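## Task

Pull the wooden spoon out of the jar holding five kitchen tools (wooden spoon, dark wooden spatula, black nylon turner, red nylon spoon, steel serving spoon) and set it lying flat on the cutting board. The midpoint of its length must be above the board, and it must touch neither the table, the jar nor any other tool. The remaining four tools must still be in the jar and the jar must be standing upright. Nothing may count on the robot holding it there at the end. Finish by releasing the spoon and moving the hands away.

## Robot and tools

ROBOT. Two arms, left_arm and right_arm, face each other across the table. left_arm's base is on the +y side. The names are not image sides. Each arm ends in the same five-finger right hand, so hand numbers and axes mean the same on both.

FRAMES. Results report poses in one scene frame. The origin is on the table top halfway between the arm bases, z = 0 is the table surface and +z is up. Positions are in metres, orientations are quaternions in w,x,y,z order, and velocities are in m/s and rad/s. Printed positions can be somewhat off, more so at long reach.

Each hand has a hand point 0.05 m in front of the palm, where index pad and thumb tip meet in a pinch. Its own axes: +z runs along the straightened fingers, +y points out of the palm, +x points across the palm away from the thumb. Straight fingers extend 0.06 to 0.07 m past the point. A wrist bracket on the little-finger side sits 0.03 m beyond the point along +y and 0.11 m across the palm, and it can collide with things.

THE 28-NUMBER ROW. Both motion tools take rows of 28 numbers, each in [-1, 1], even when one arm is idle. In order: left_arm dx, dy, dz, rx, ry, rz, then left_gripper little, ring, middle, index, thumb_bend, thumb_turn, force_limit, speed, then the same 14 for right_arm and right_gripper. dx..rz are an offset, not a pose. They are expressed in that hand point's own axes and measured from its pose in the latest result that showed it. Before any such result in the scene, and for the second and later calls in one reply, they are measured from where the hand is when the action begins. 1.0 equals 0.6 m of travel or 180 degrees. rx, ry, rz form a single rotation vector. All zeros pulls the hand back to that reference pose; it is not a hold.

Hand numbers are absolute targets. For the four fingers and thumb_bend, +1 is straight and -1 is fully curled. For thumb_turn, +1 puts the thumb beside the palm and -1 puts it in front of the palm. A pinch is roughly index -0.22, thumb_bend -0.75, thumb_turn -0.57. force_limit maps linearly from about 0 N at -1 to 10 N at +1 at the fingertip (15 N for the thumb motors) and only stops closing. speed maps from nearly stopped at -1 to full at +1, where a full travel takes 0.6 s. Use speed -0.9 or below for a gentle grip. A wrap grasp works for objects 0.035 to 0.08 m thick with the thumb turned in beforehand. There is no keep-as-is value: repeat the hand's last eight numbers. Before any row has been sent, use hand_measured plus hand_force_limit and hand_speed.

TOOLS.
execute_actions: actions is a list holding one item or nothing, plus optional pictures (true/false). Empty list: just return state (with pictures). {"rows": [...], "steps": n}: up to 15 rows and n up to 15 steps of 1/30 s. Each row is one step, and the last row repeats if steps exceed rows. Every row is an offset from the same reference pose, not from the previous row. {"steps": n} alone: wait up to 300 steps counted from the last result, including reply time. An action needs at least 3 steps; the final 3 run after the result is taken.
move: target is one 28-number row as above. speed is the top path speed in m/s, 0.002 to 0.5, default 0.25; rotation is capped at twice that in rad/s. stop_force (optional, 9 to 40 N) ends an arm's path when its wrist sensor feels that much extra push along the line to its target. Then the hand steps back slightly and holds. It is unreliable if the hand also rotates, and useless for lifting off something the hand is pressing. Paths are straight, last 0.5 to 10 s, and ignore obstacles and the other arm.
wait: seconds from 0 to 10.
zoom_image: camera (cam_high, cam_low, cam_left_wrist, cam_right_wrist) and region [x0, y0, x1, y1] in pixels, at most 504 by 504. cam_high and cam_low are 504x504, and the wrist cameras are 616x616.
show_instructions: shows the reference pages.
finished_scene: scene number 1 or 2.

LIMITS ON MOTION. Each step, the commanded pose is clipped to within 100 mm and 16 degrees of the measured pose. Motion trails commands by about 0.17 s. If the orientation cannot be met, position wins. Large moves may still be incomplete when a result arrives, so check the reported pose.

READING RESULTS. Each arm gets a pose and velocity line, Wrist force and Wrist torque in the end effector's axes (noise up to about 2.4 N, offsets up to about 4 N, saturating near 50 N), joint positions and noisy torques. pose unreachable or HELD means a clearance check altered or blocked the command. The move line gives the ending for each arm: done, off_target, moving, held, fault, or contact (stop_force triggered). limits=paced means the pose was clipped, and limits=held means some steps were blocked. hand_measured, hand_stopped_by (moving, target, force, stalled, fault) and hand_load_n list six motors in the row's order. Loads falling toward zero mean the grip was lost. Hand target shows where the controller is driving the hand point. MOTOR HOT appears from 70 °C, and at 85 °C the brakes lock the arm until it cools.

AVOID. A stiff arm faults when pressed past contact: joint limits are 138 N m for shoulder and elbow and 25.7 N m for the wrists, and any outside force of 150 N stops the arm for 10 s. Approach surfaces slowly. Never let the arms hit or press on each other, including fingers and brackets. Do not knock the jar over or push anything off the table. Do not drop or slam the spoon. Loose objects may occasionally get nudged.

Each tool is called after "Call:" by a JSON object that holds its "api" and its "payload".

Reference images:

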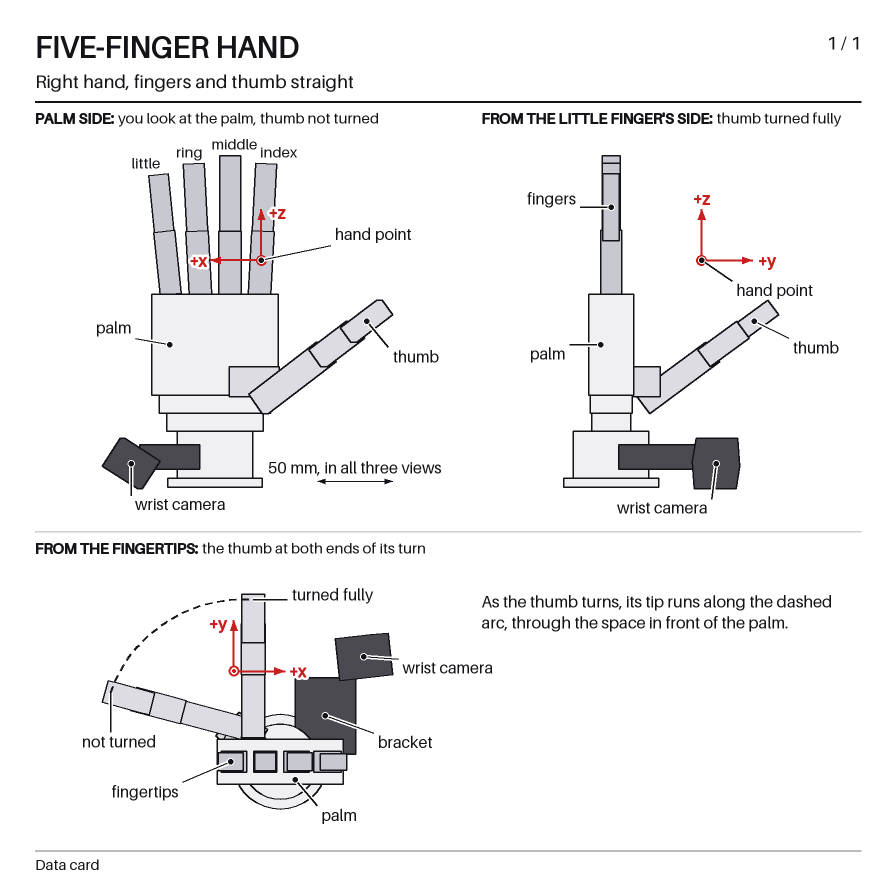

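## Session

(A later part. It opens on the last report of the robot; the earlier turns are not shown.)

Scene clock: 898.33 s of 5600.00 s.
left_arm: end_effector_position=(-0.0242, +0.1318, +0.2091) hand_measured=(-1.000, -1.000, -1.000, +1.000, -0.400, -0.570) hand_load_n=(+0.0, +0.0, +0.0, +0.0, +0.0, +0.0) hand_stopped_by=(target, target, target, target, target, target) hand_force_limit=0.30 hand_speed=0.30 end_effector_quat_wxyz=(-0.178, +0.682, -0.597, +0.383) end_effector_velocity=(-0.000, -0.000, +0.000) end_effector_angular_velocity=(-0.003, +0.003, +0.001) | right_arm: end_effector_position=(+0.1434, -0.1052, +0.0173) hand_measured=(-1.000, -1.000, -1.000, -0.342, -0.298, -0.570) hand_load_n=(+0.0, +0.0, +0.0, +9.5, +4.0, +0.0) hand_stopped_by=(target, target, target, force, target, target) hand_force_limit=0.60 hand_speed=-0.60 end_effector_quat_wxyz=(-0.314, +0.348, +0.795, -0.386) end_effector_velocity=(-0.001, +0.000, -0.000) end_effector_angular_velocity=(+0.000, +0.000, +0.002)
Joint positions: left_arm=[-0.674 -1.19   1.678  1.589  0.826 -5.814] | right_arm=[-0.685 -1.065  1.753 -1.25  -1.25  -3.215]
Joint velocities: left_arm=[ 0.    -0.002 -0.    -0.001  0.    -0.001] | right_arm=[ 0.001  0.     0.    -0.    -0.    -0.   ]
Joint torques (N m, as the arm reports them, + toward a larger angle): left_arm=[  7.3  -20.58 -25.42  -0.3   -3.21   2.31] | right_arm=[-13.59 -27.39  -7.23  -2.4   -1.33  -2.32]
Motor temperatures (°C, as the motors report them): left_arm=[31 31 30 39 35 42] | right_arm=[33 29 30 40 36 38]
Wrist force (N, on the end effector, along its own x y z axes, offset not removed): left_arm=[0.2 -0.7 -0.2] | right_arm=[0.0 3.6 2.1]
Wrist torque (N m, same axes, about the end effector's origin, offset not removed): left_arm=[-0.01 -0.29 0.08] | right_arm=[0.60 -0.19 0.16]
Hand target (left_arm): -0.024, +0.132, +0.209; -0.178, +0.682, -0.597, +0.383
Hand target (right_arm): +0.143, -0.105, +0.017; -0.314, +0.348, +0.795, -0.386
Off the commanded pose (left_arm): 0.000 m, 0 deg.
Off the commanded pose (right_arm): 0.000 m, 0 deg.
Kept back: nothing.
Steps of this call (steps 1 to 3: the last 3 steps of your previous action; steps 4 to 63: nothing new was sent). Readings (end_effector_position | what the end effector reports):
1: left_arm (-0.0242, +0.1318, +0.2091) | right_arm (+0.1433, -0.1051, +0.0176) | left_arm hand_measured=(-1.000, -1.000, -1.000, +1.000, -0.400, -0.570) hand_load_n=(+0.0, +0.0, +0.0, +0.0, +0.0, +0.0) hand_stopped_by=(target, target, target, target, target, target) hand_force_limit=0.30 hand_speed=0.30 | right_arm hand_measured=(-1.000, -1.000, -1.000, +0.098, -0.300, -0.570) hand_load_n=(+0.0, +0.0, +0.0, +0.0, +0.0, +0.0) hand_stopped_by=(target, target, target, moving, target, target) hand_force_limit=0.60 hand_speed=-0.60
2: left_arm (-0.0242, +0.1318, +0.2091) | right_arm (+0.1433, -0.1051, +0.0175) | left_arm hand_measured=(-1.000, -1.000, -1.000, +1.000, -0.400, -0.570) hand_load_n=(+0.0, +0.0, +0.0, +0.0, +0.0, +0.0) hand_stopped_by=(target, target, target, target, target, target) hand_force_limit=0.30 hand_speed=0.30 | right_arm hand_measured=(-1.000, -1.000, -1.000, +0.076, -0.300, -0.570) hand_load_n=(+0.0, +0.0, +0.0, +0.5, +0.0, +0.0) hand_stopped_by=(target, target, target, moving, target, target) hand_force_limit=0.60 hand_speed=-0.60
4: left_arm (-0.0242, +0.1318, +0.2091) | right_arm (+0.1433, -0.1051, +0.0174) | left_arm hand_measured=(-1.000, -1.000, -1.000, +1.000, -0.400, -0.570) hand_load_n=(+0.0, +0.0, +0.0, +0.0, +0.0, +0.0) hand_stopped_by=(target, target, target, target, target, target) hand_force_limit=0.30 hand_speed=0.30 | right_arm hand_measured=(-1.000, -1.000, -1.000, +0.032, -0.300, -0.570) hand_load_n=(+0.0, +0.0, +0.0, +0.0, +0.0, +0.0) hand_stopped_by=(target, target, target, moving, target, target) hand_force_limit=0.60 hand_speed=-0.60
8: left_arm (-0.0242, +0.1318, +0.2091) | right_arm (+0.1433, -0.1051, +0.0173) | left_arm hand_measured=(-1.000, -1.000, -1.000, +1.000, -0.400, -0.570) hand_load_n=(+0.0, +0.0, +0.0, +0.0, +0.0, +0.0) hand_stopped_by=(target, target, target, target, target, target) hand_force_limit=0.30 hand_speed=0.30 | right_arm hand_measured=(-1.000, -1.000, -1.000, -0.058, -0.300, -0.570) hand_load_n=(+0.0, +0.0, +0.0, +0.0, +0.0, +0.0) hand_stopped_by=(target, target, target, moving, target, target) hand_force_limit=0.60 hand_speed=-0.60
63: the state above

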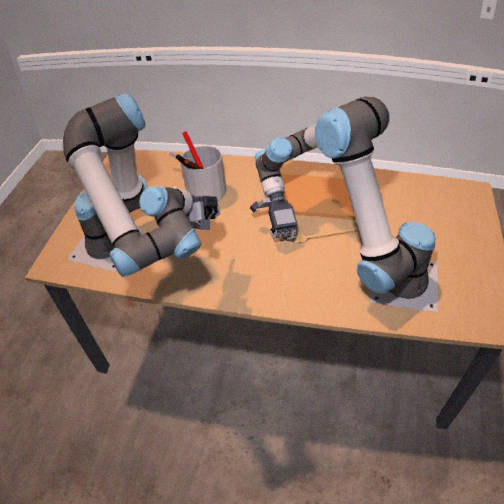

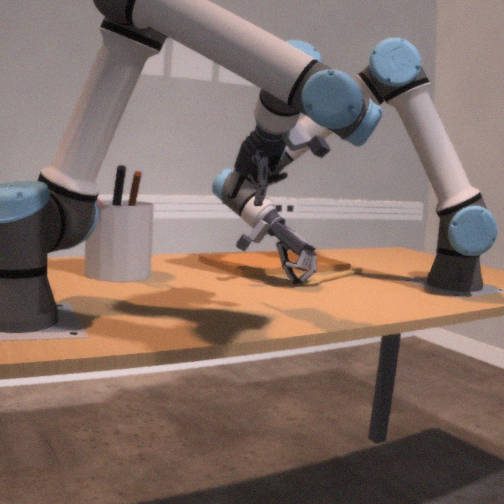

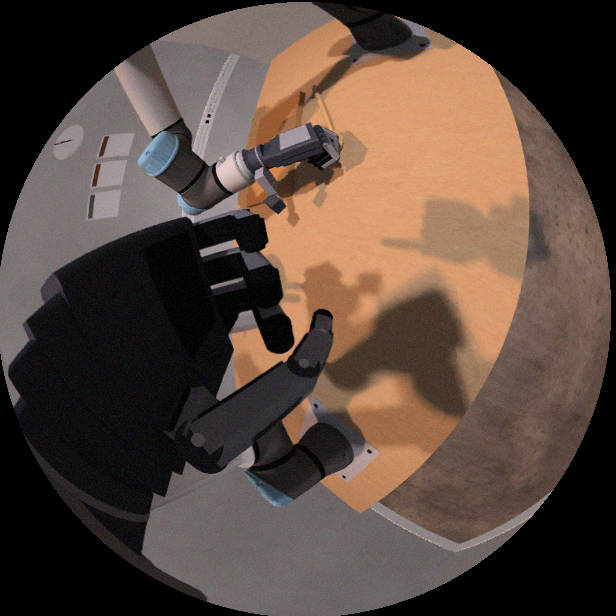

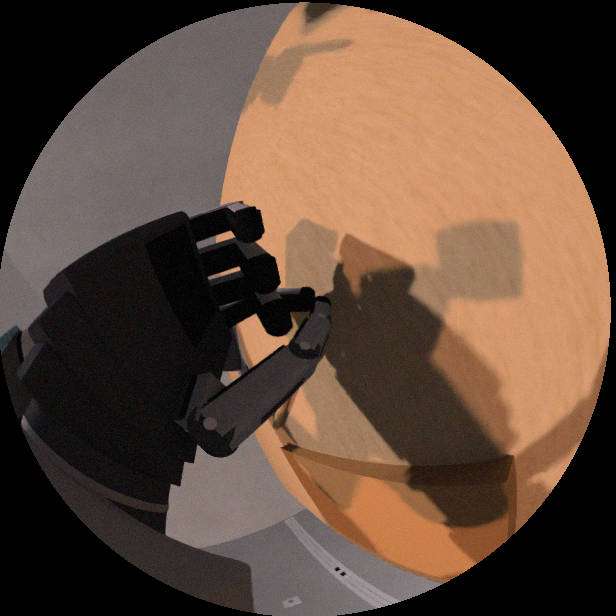

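Call:
{"api": "move", "payload": {"target": [0,0,0,0,0,0,-1,-1,-1,1,-0.4,-0.57,0.3,0.3, -0.034,-0.018,-0.026,0,0,0,-1,-1,-1,-0.2,-0.3,-0.57,0.6,0.3], "speed": 0.03}}

Call:
{"api": "move", "payload": {"target": [0,0,0,0,0,0,-1,-1,-1,1,-0.4,-0.57,0.3,0.3, -0.0056,0.0205,0.0124,0,0,0,-1,-1,-1,-0.2,-0.3,-0.57,0.6,0.3], "speed": 0.01}}

Call:
{"api": "move", "payload": {"target": [0,0,0,0,0,0,-1,-1,-1,1,-0.4,-0.57,0.3,0.3, 0.093,-0.052,0.128,0,0,0,-1,-1,-1,-0.2,-0.3,-0.57,0.6,0.3], "speed": 0.03}}

Scene clock: 901.33 s of 5600.00 s.
left_arm: end_effector_position=(-0.0242, +0.1318, +0.2091) hand_measured=(-1.000, -1.000, -1.000, +1.000, -0.400, -0.570) hand_load_n=(+0.0, +0.0, +0.0, +0.0, +0.0, +0.0) hand_stopped_by=(target, target, target, target, target, target) hand_force_limit=0.30 hand_speed=0.30 end_effector_quat_wxyz=(-0.178, +0.682, -0.597, +0.383) end_effector_velocity=(-0.000, -0.000, +0.000) end_effector_angular_velocity=(-0.002, +0.002, +0.000) | right_arm: end_effector_position=(+0.1633, -0.1200, +0.0293) hand_measured=(-1.000, -1.000, -1.000, -0.200, -0.300, -0.570) hand_load_n=(+0.0, +0.0, +0.0, +0.0, +0.0, +0.0) hand_stopped_by=(target, target, target, target, target, target) hand_force_limit=0.60 hand_speed=0.30 end_effector_quat_wxyz=(-0.314, +0.349, +0.795, -0.386) end_effector_velocity=(+0.002, -0.001, +0.001) end_effector_angular_velocity=(+0.000, +0.000, -0.002)
Joint positions: left_arm=[-0.674 -1.19   1.678  1.589  0.826 -5.814] | right_arm=[-0.729 -1.089  1.752 -1.218 -1.287 -3.24 ]
Joint velocities: left_arm=[-0.001 -0.001  0.    -0.001  0.    -0.001] | right_arm=[-0.004 -0.002 -0.     0.003 -0.002 -0.002]
Joint torques (N m, as the arm reports them, + toward a larger angle): left_arm=[  7.01 -20.32 -24.95  -0.19  -3.13   2.4 ] | right_arm=[-14.34 -42.7  -26.6    3.23  -1.36  -2.57]
Motor temperatures (°C, as the motors report them): left_arm=[31 31 30 39 35 42] | right_arm=[33 29 30 40 36 38]
Wrist force (N, on the end effector, along its own x y z axes, offset not removed): left_arm=[0.2 -1.0 2.5] | right_arm=[1.3 2.2 3.4]
Wrist torque (N m, same axes, about the end effector's origin, offset not removed): left_arm=[-0.22 -0.31 0.12] | right_arm=[0.42 -0.46 0.16]
Hand target (left_arm): -0.024, +0.132, +0.209; -0.178, +0.682, -0.597, +0.383
Hand target (right_arm): +0.163, -0.120, +0.029; -0.314, +0.349, +0.795, -0.386
Off the commanded pose (left_arm): 0.000 m, 0 deg.
Off the commanded pose (right_arm): 0.000 m, 0 deg.
Kept back: nothing.
move: done

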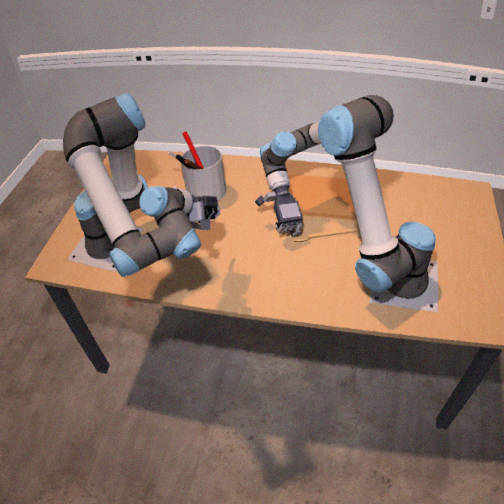

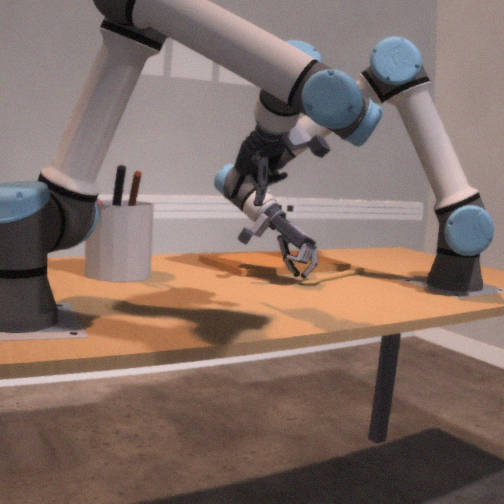

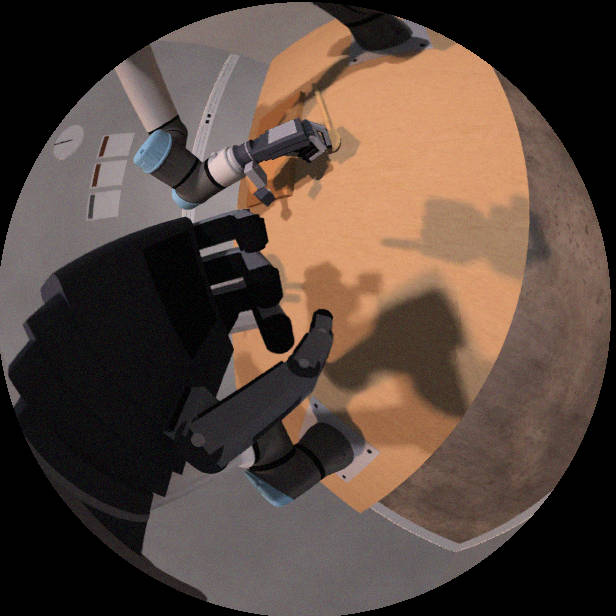

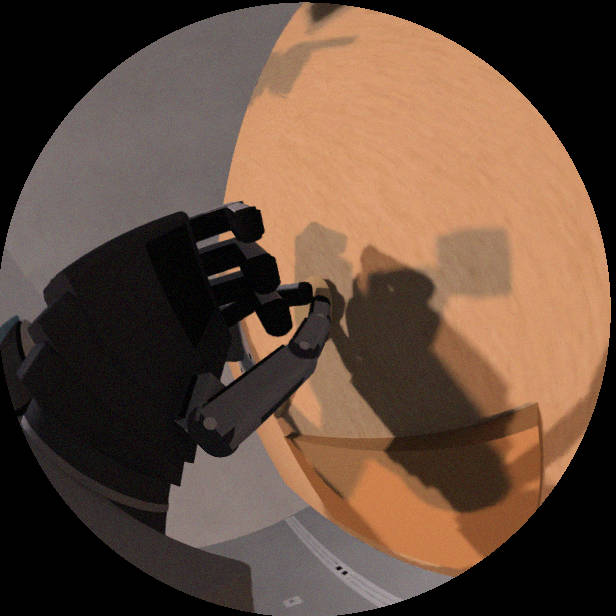

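Scene clock: 912.73 s of 5600.00 s.
left_arm: end_effector_position=(-0.0242, +0.1318, +0.2091) hand_measured=(-1.000, -1.000, -1.000, +1.000, -0.400, -0.570) hand_load_n=(+0.0, +0.0, +0.0, +0.0, +0.0, +0.0) hand_stopped_by=(target, target, target, target, target, target) hand_force_limit=0.30 hand_speed=0.30 end_effector_quat_wxyz=(-0.178, +0.682, -0.597, +0.383) end_effector_velocity=(-0.000, +0.000, +0.000) end_effector_angular_velocity=(-0.000, +0.001, -0.000) | right_arm: end_effector_position=(+0.1621, -0.1210, +0.0190) hand_measured=(-1.000, -1.000, -1.000, -0.208, -0.300, -0.570) hand_load_n=(+0.0, +0.0, +0.0, -19.5, +0.0, +0.0) hand_stopped_by=(target, target, target, target, target, target) hand_force_limit=0.60 hand_speed=0.30 end_effector_quat_wxyz=(-0.315, +0.348, +0.793, -0.388) end_effector_velocity=(-0.000, +0.000, -0.000) end_effector_angular_velocity=(-0.000, -0.000, +0.001)
Joint positions: left_arm=[-0.674 -1.19   1.678  1.589  0.826 -5.814] | right_arm=[-0.729 -1.073  1.761 -1.238 -1.287 -3.24 ]
Joint velocities: left_arm=[-0.001 -0.001  0.     0.     0.001 -0.   ] | right_arm=[ 0.  0. -0. -0. -0. -0.]
Joint torques (N m, as the arm reports them, + toward a larger angle): left_arm=[  6.98 -20.8  -24.87  -0.25  -2.95   2.34] | right_arm=[  1.16 -10.99 -16.76 -16.65  -0.89   0.12]
Motor temperatures (°C, as the motors report them): left_arm=[31 31 30 39 35 42] | right_arm=[33 29 30 40 36 38]
Wrist force (N, on the end effector, along its own x y z axes, offset not removed): left_arm=[-1.2 -1.0 1.8] | right_arm=[26.0 -50.0 -31.7]
Wrist torque (N m, same axes, about the end effector's origin, offset not removed): left_arm=[-0.12 -0.05 0.08] | right_arm=[4.38 -0.61 1.60]
Hand target (left_arm): -0.024, +0.132, +0.209; -0.178, +0.682, -0.597, +0.383
Hand target (right_arm): +0.163, -0.120, +0.018; -0.314, +0.348, +0.794, -0.387
Off the commanded pose (left_arm): 0.000 m, 0 deg.
Off the commanded pose (right_arm): 0.005 m, 0 deg.
TORQUE FAULT: the external load on joint 4 (wrist 1) of the right arm reached its load limit, and that arm stopped for 10 seconds. A torque fault stops only its own arm. That arm's remaining commands of this call were not run. That arm holds where it stopped, with its grip as last carried out, and accepts commands again: back off and push less far. That arm stops again, at the same cost, whenever a joint's load reaches its limit.
Kept back: nothing.
move: fault (right_arm)

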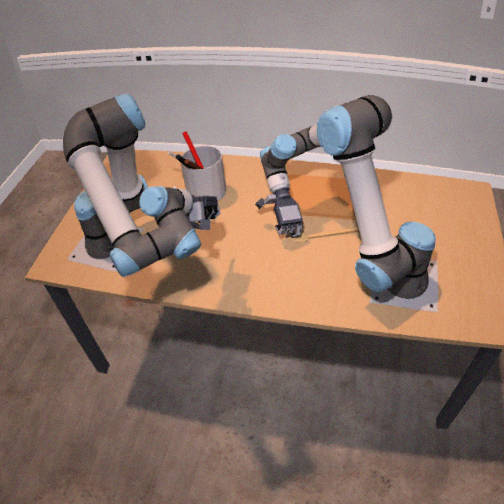

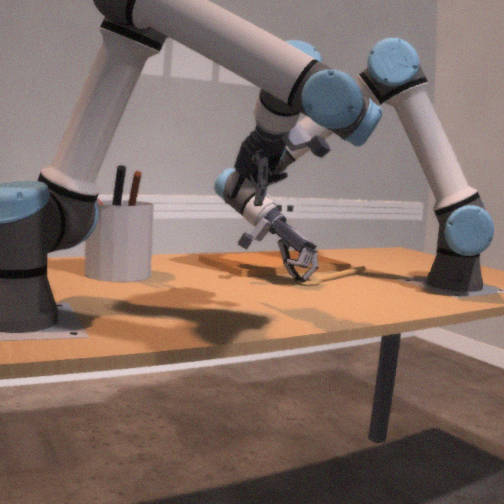

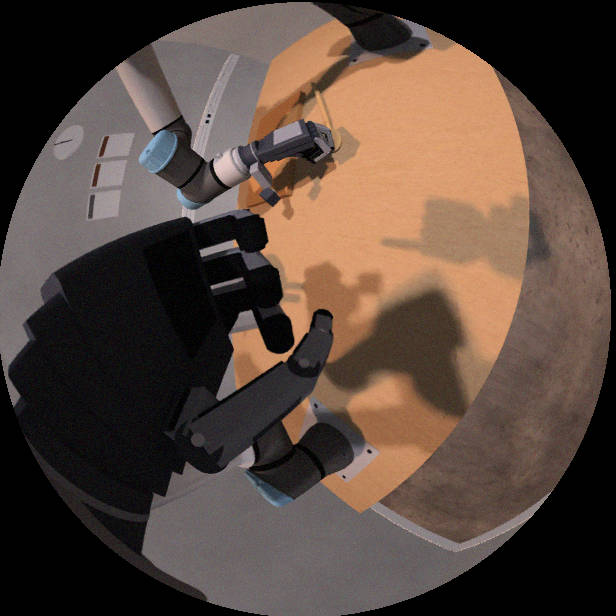

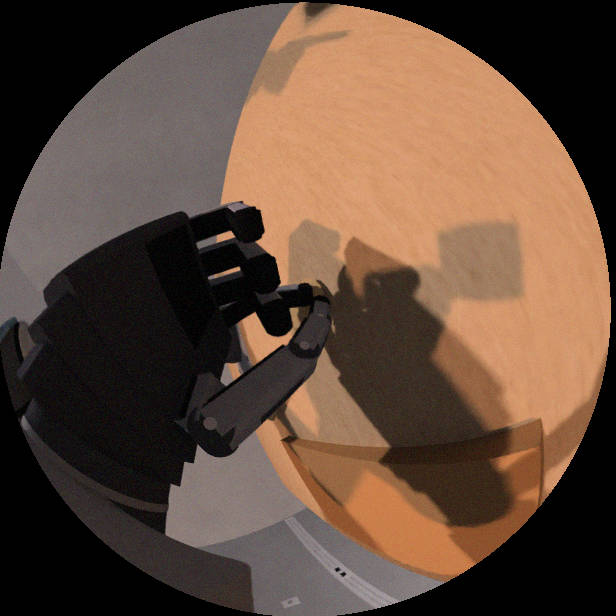

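not run: a fault stop came before this call.

Call:
{"api": "move", "payload": {"target": [0,0,0,0,0,0,-1,-1,-1,1,-0.4,-0.57,0.3,0.3, 0.01,-0.045,-0.06,0,0,0,-1,-1,-1,0.7,-0.3,-0.57,0.6,0.3], "speed": 0.02}}

Call:
{"api": "move", "payload": {"target": [0,0,0,0,0,0,-1,-1,-1,1,-0.4,-0.57,0.3,0.3, -0.012,0.045,0.027,0,0,0,-1,-1,-1,0.7,-0.3,-0.57,0.6,0.3], "speed": 0.006, "stop_force": 9}}

Call:
{"api": "zoom_image", "payload": {"camera": "cam_left_wrist", "region": [200,20,450,270]}}

Scene clock: 915.57 s of 5600.00 s.
left_arm: end_effector_position=(-0.0242, +0.1318, +0.2091) hand_measured=(-1.000, -1.000, -1.000, +1.000, -0.400, -0.570) hand_load_n=(+0.0, +0.0, +0.0, +0.0, +0.0, +0.0) hand_stopped_by=(target, target, target, target, target, target) hand_force_limit=0.30 hand_speed=0.30 end_effector_quat_wxyz=(-0.178, +0.682, -0.597, +0.383) end_effector_velocity=(-0.001, +0.000, -0.000) end_effector_angular_velocity=(+0.002, +0.000, -0.001) | right_arm: end_effector_position=(+0.1780, -0.1143, +0.0606) hand_measured=(-1.000, -1.000, -1.000, +0.700, -0.300, -0.570) hand_load_n=(+0.0, +0.0, +0.0, +0.0, +0.0, +0.0) hand_stopped_by=(target, target, target, target, target, target) hand_force_limit=0.60 hand_speed=0.30 end_effector_quat_wxyz=(-0.315, +0.348, +0.793, -0.388) end_effector_velocity=(+0.000, +0.001, +0.003) end_effector_angular_velocity=(+0.002, +0.001, -0.000)
Joint positions: left_arm=[-0.674 -1.19   1.678  1.589  0.826 -5.814] | right_arm=[-0.741 -1.104  1.679 -1.123 -1.297 -3.246]
Joint velocities: left_arm=[-0.001  0.001  0.    -0.     0.001  0.001] | right_arm=[ 0.    -0.001 -0.006  0.007  0.001 -0.001]
Joint torques (N m, as the arm reports them, + toward a larger angle): left_arm=[  7.4  -20.96 -24.76  -0.29  -2.96   2.31] | right_arm=[-12.73 -43.89 -27.85   2.41  -1.69  -2.44]
Motor temperatures (°C, as the motors report them): left_arm=[31 31 30 39 35 42] | right_arm=[33 29 30 40 36 38]
Wrist force (N, on the end effector, along its own x y z axes, offset not removed): left_arm=[1.7 -2.1 0.6] | right_arm=[-0.6 2.5 3.5]
Wrist torque (N m, same axes, about the end effector's origin, offset not removed): left_arm=[-0.31 -0.46 0.14] | right_arm=[0.38 -0.21 0.00]
Hand target (left_arm): -0.024, +0.132, +0.209; -0.178, +0.682, -0.597, +0.383
Hand target (right_arm): +0.178, -0.114, +0.061; -0.315, +0.348, +0.793, -0.388
Off the commanded pose (left_arm): 0.000 m, 0 deg.
Off the commanded pose (right_arm): 0.000 m, 0 deg.
Kept back: nothing.
move: done

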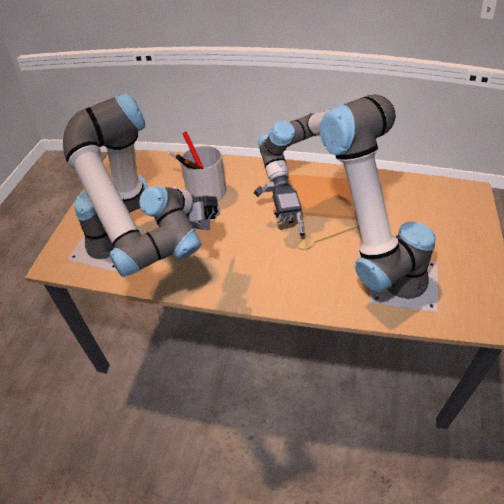

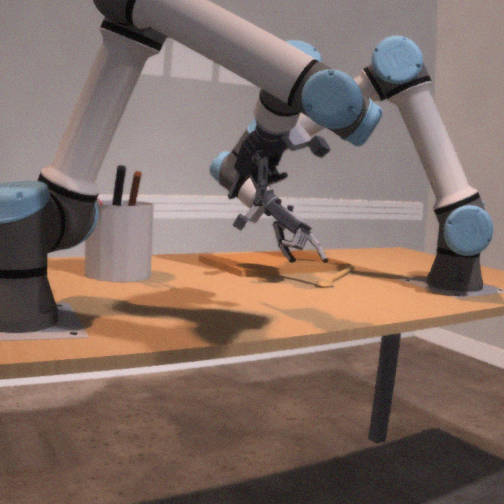

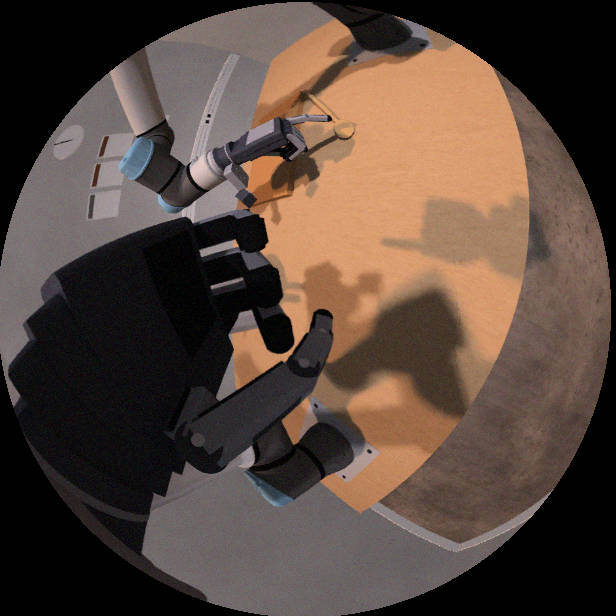

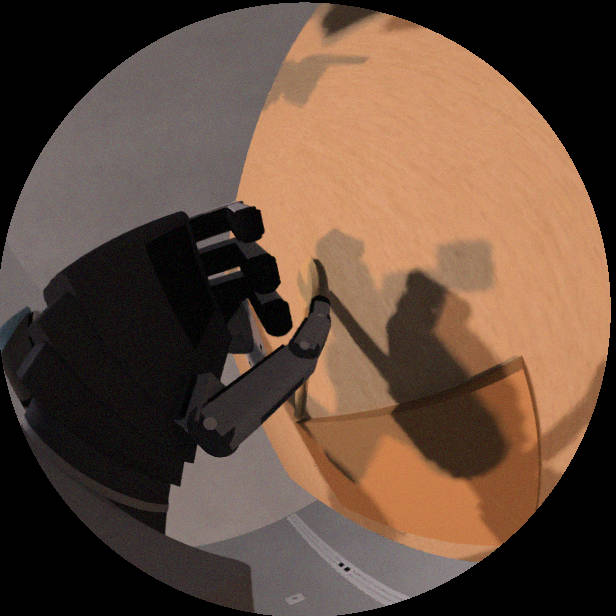

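Scene clock: 921.17 s of 5600.00 s.
left_arm: end_effector_position=(-0.0242, +0.1318, +0.2091) hand_measured=(-1.000, -1.000, -1.000, +1.000, -0.400, -0.570) hand_load_n=(+0.0, +0.0, +0.0, +0.0, +0.0, +0.0) hand_stopped_by=(target, target, target, target, target, target) hand_force_limit=0.30 hand_speed=0.30 end_effector_quat_wxyz=(-0.178, +0.682, -0.597, +0.383) end_effector_velocity=(-0.000, -0.000, +0.000) end_effector_angular_velocity=(+0.001, -0.001, -0.000) | right_arm: end_effector_position=(+0.1779, -0.1141, +0.0285) hand_measured=(-1.000, -1.000, -1.000, +0.700, -0.300, -0.570) hand_load_n=(+0.0, +0.0, +0.0, +0.0, +0.0, +0.0) hand_stopped_by=(target, target, target, target, target, target) hand_force_limit=0.60 hand_speed=0.30 end_effector_quat_wxyz=(-0.315, +0.348, +0.793, -0.388) end_effector_velocity=(-0.001, +0.000, -0.002) end_effector_angular_velocity=(+0.001, +0.001, +0.001)
Joint positions: left_arm=[-0.674 -1.19   1.678  1.589  0.826 -5.814] | right_arm=[-0.741 -1.06   1.708 -1.196 -1.296 -3.246]
Joint velocities: left_arm=[-0.     0.001 -0.001  0.002 -0.001 -0.001] | right_arm=[ 0.001  0.003  0.001 -0.004  0.001 -0.001]
Joint torques (N m, as the arm reports them, + toward a larger angle): left_arm=[  6.9  -20.63 -24.7   -0.29  -3.06   2.3 ] | right_arm=[ 14.47 -27.35  -8.07  -2.43   2.16   2.48]
Motor temperatures (°C, as the motors report them): left_arm=[31 31 30 39 35 42] | right_arm=[33 29 30 40 36 38]
Wrist force (N, on the end effector, along its own x y z axes, offset not removed): left_arm=[0.0 -0.9 1.9] | right_arm=[-0.4 1.1 1.6]
Wrist torque (N m, same axes, about the end effector's origin, offset not removed): left_arm=[-0.14 -0.31 0.05] | right_arm=[0.29 -0.21 -0.07]
Hand target (left_arm): -0.024, +0.132, +0.209; -0.178, +0.682, -0.597, +0.383
Hand target (right_arm): +0.178, -0.114, +0.028; -0.315, +0.348, +0.793, -0.388
Off the commanded pose (left_arm): 0.000 m, 0 deg.
Off the commanded pose (right_arm): 0.000 m, 0 deg.
Kept back: nothing.
move: done

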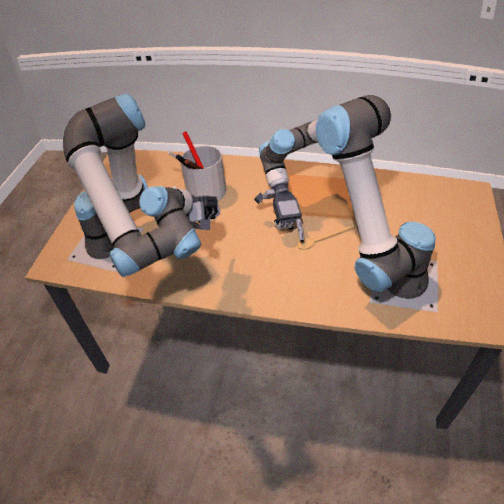

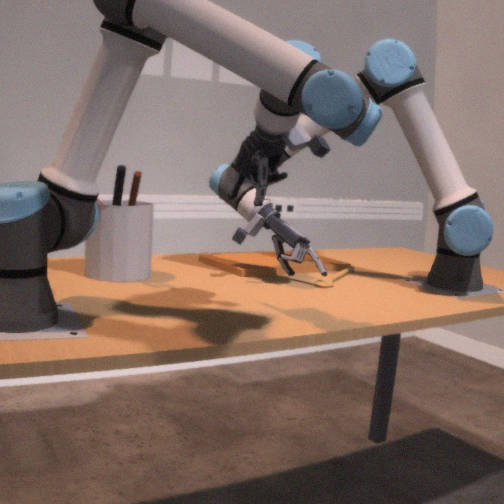

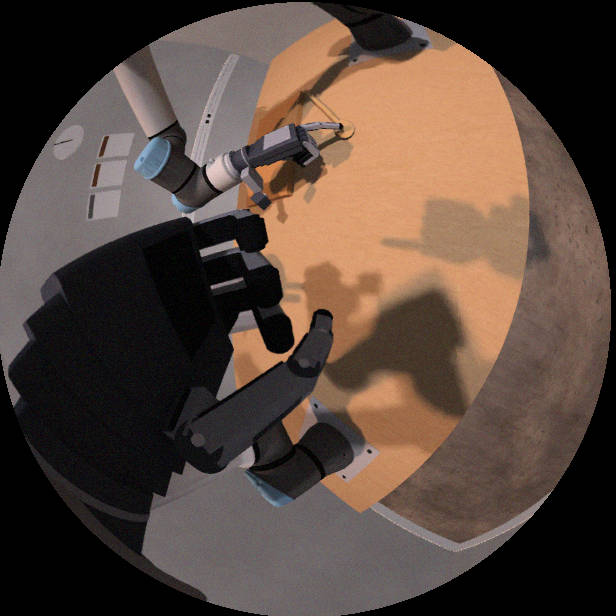

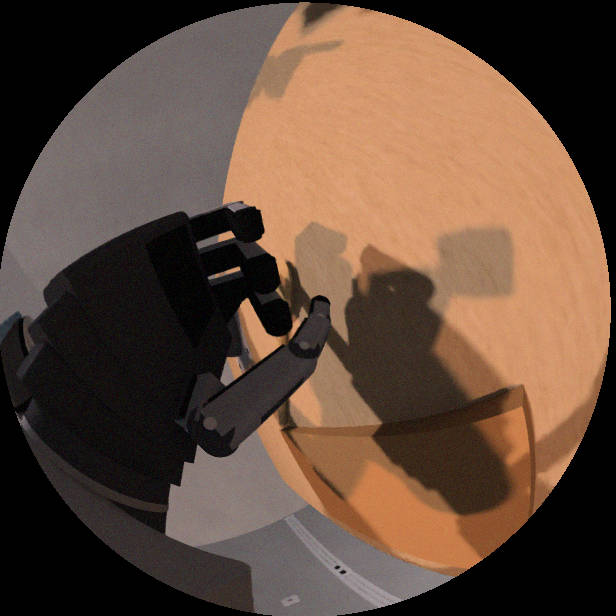

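Region (200, 20, 450, 270) of cam_left_wrist's 616x616 image, scaled by 2.016, with more detail than that image has.

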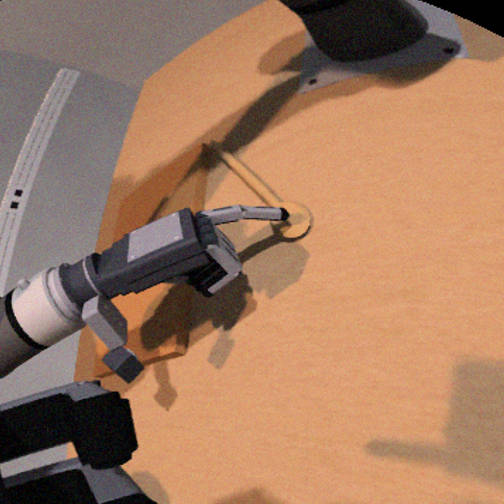

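Call:
{"api": "move", "payload": {"target": [0,0,0,0,0,0,-1,-1,-1,1,-0.4,-0.57,0.3,0.3, -0.065,0.004,-0.036,0,0,0,-1,-1,-1,0.7,-0.3,-0.57,0.6,0.3], "speed": 0.03}}

Call:
{"api": "move", "payload": {"target": [0,0,0,0,0,0,-1,-1,-1,1,-0.4,-0.57,0.3,0.3, -0.008,0.028,0.017,0,0,0,-1,-1,-1,0.7,-0.3,-0.57,0.6,0.3], "speed": 0.006, "stop_force": 9}}

Call:
{"api": "zoom_image", "payload": {"camera": "cam_left_wrist", "region": [200,20,450,270]}}

Scene clock: 923.30 s of 5600.00 s.
left_arm: end_effector_position=(-0.0242, +0.1318, +0.2091) hand_measured=(-1.000, -1.000, -1.000, +1.000, -0.400, -0.570) hand_load_n=(+0.0, +0.0, +0.0, +0.0, +0.0, +0.0) hand_stopped_by=(target, target, target, target, target, target) hand_force_limit=0.30 hand_speed=0.30 end_effector_quat_wxyz=(-0.178, +0.682, -0.597, +0.383) end_effector_velocity=(+0.000, -0.000, -0.000) end_effector_angular_velocity=(-0.000, -0.000, +0.000) | right_arm: end_effector_position=(+0.2168, -0.1353, +0.0284) hand_measured=(-1.000, -1.000, -1.000, +0.700, -0.300, -0.570) hand_load_n=(+0.0, +0.0, +0.0, +0.0, +0.0, +0.0) hand_stopped_by=(target, target, target, target, target, target) hand_force_limit=0.60 hand_speed=0.30 end_effector_quat_wxyz=(-0.315, +0.349, +0.793, -0.388) end_effector_velocity=(+0.002, -0.001, -0.000) end_effector_angular_velocity=(-0.000, +0.001, +0.001)
Joint positions: left_arm=[-0.674 -1.19   1.678  1.589  0.826 -5.814] | right_arm=[-0.814 -1.051  1.693 -1.18  -1.359 -3.285]
Joint velocities: left_arm=[ 0.001  0.001 -0.    -0.001 -0.     0.   ] | right_arm=[-0.003  0.001 -0.001  0.001 -0.003 -0.002]
Joint torques (N m, as the arm reports them, + toward a larger angle): left_arm=[  7.66 -20.89 -24.85  -0.24  -2.91   2.3 ] | right_arm=[-12.75 -28.59 -26.08   2.85  -1.68  -2.39]
Motor temperatures (°C, as the motors report them): left_arm=[31 31 30 39 35 42] | right_arm=[33 29 30 40 36 38]
Wrist force (N, on the end effector, along its own x y z axes, offset not removed): left_arm=[-0.4 -1.0 0.4] | right_arm=[0.6 2.3 1.6]
Wrist torque (N m, same axes, about the end effector's origin, offset not removed): left_arm=[-0.13 -0.17 0.06] | right_arm=[0.46 -0.33 0.03]
Hand target (left_arm): -0.024, +0.132, +0.209; -0.178, +0.682, -0.597, +0.383
Hand target (right_arm): +0.217, -0.135, +0.028; -0.315, +0.349, +0.793, -0.388
Off the commanded pose (left_arm): 0.000 m, 0 deg.
Off the commanded pose (right_arm): 0.000 m, 0 deg.
Kept back: nothing.
move: done

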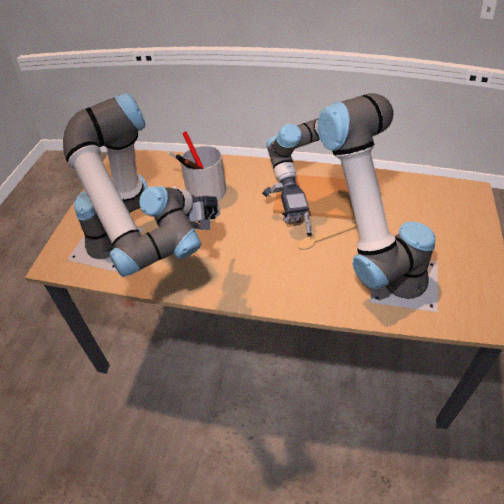

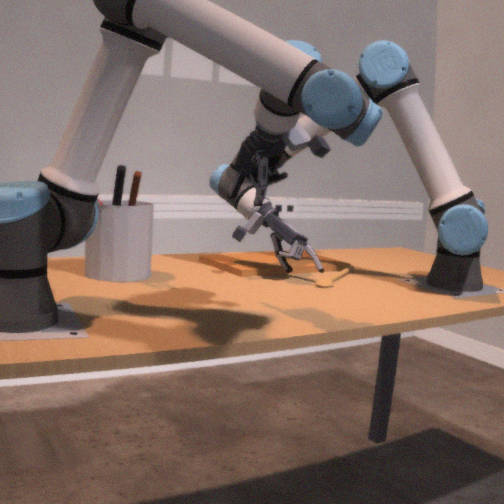

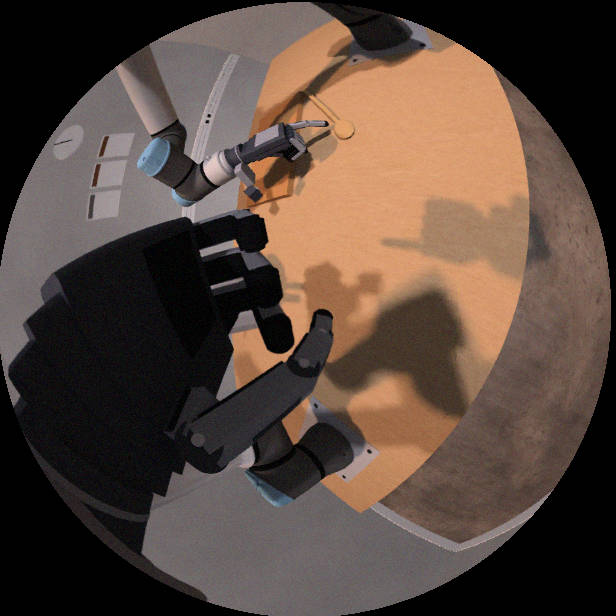

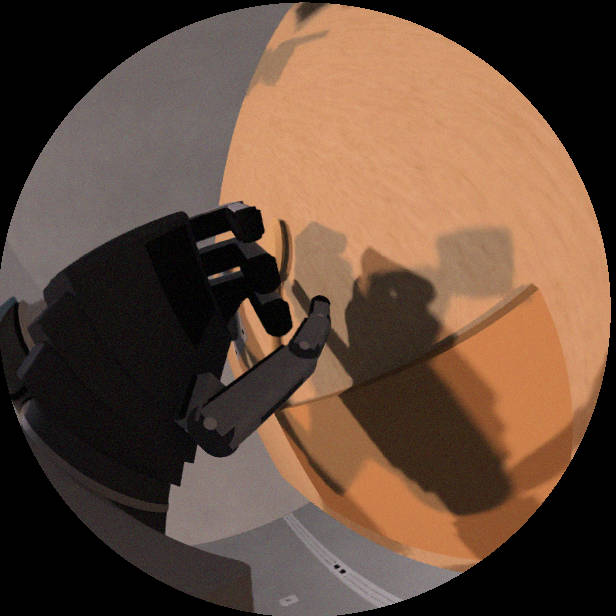

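Scene clock: 926.63 s of 5600.00 s.
left_arm: end_effector_position=(-0.0242, +0.1318, +0.2091) hand_measured=(-1.000, -1.000, -1.000, +1.000, -0.400, -0.570) hand_load_n=(+0.0, +0.0, +0.0, +0.0, +0.0, +0.0) hand_stopped_by=(target, target, target, target, target, target) hand_force_limit=0.30 hand_speed=0.30 end_effector_quat_wxyz=(-0.178, +0.682, -0.597, +0.383) end_effector_velocity=(+0.001, +0.000, -0.000) end_effector_angular_velocity=(+0.001, -0.002, +0.002) | right_arm: end_effector_position=(+0.2168, -0.1355, +0.0108) hand_measured=(-1.000, -1.000, -1.000, +0.700, -0.304, -0.570) hand_load_n=(+0.0, +0.0, +0.0, +0.0, -4.5, -0.5) hand_stopped_by=(target, target, target, target, target, target) hand_force_limit=0.60 hand_speed=0.30 end_effector_quat_wxyz=(-0.315, +0.348, +0.793, -0.388) end_effector_velocity=(-0.001, -0.001, +0.002) end_effector_angular_velocity=(-0.002, +0.003, +0.000)
Joint positions: left_arm=[-0.674 -1.19   1.678  1.589  0.826 -5.814] | right_arm=[-0.814 -1.026  1.707 -1.219 -1.36  -3.285]
Joint velocities: left_arm=[ 0.001  0.001  0.     0.001 -0.    -0.001] | right_arm=[-0.001 -0.003 -0.     0.008 -0.001 -0.001]
Joint torques (N m, as the arm reports them, + toward a larger angle): left_arm=[  6.98 -20.89 -24.85  -0.22  -2.99   2.33] | right_arm=[ -6.08 -36.7  -12.53   2.82  -1.06   0.52]
Motor temperatures (°C, as the motors report them): left_arm=[31 31 30 39 35 42] | right_arm=[33 29 30 40 36 38]
Wrist force (N, on the end effector, along its own x y z axes, offset not removed): left_arm=[0.7 -2.0 1.4] | right_arm=[5.4 -10.7 -15.4]
Wrist torque (N m, same axes, about the end effector's origin, offset not removed): left_arm=[-0.27 -0.41 0.11] | right_arm=[-0.04 -0.68 0.24]
Hand target (left_arm): -0.024, +0.132, +0.209; -0.178, +0.682, -0.597, +0.383
Hand target (right_arm): +0.217, -0.135, +0.011; -0.315, +0.348, +0.793, -0.388
Off the commanded pose (left_arm): 0.000 m, 0 deg.
Off the commanded pose (right_arm): 0.003 m, 0 deg.
Kept back: nothing.
move: contact (right_arm)

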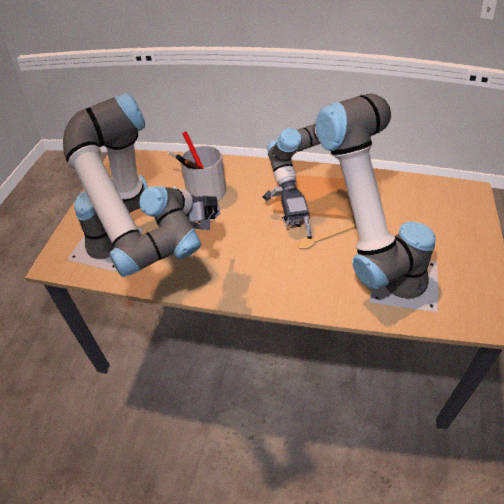

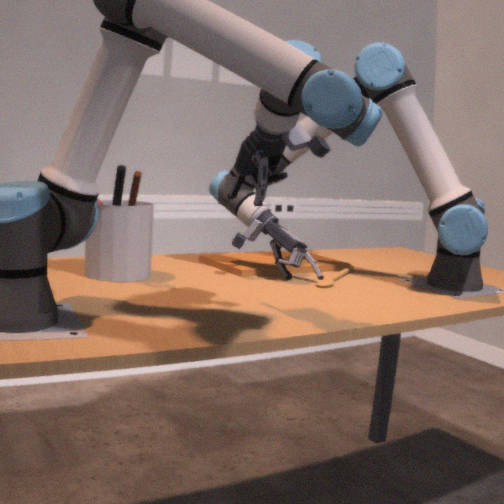

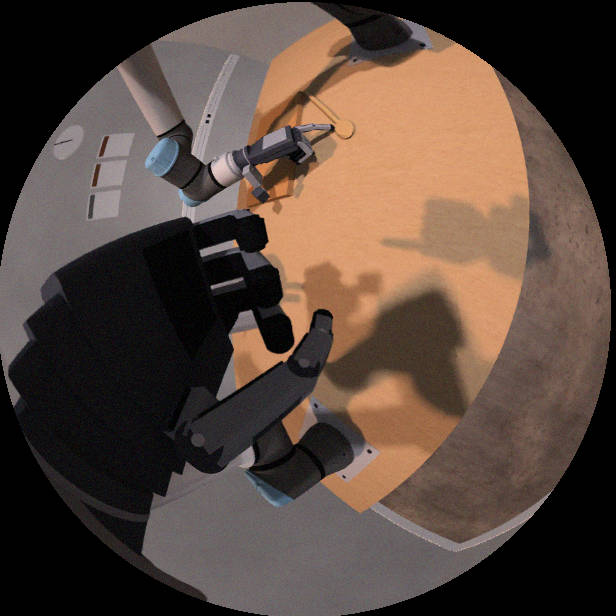

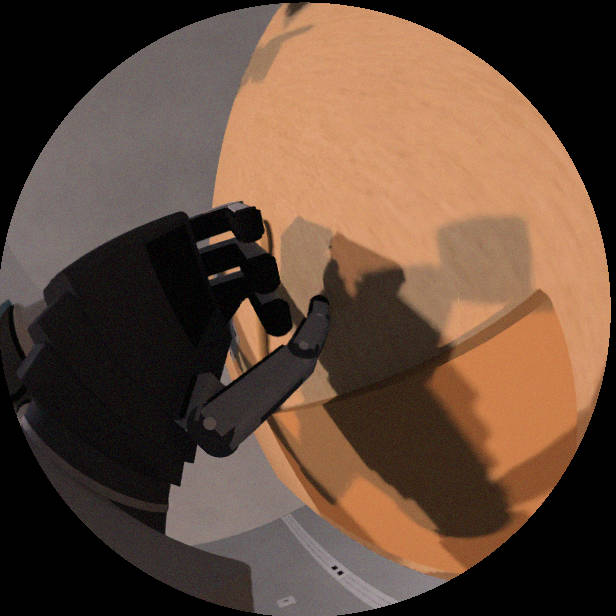

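Region (200, 20, 450, 270) of cam_left_wrist's 616x616 image, scaled by 2.016, with more detail than that image has.

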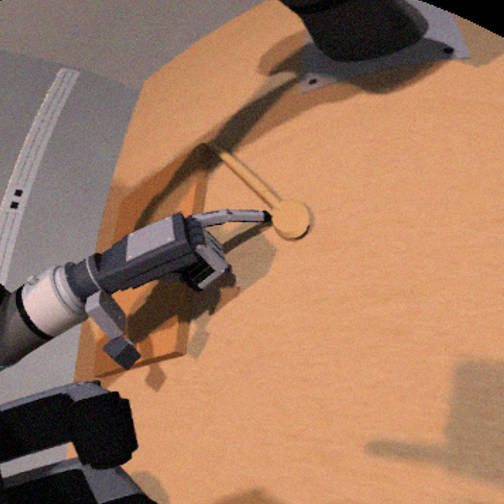

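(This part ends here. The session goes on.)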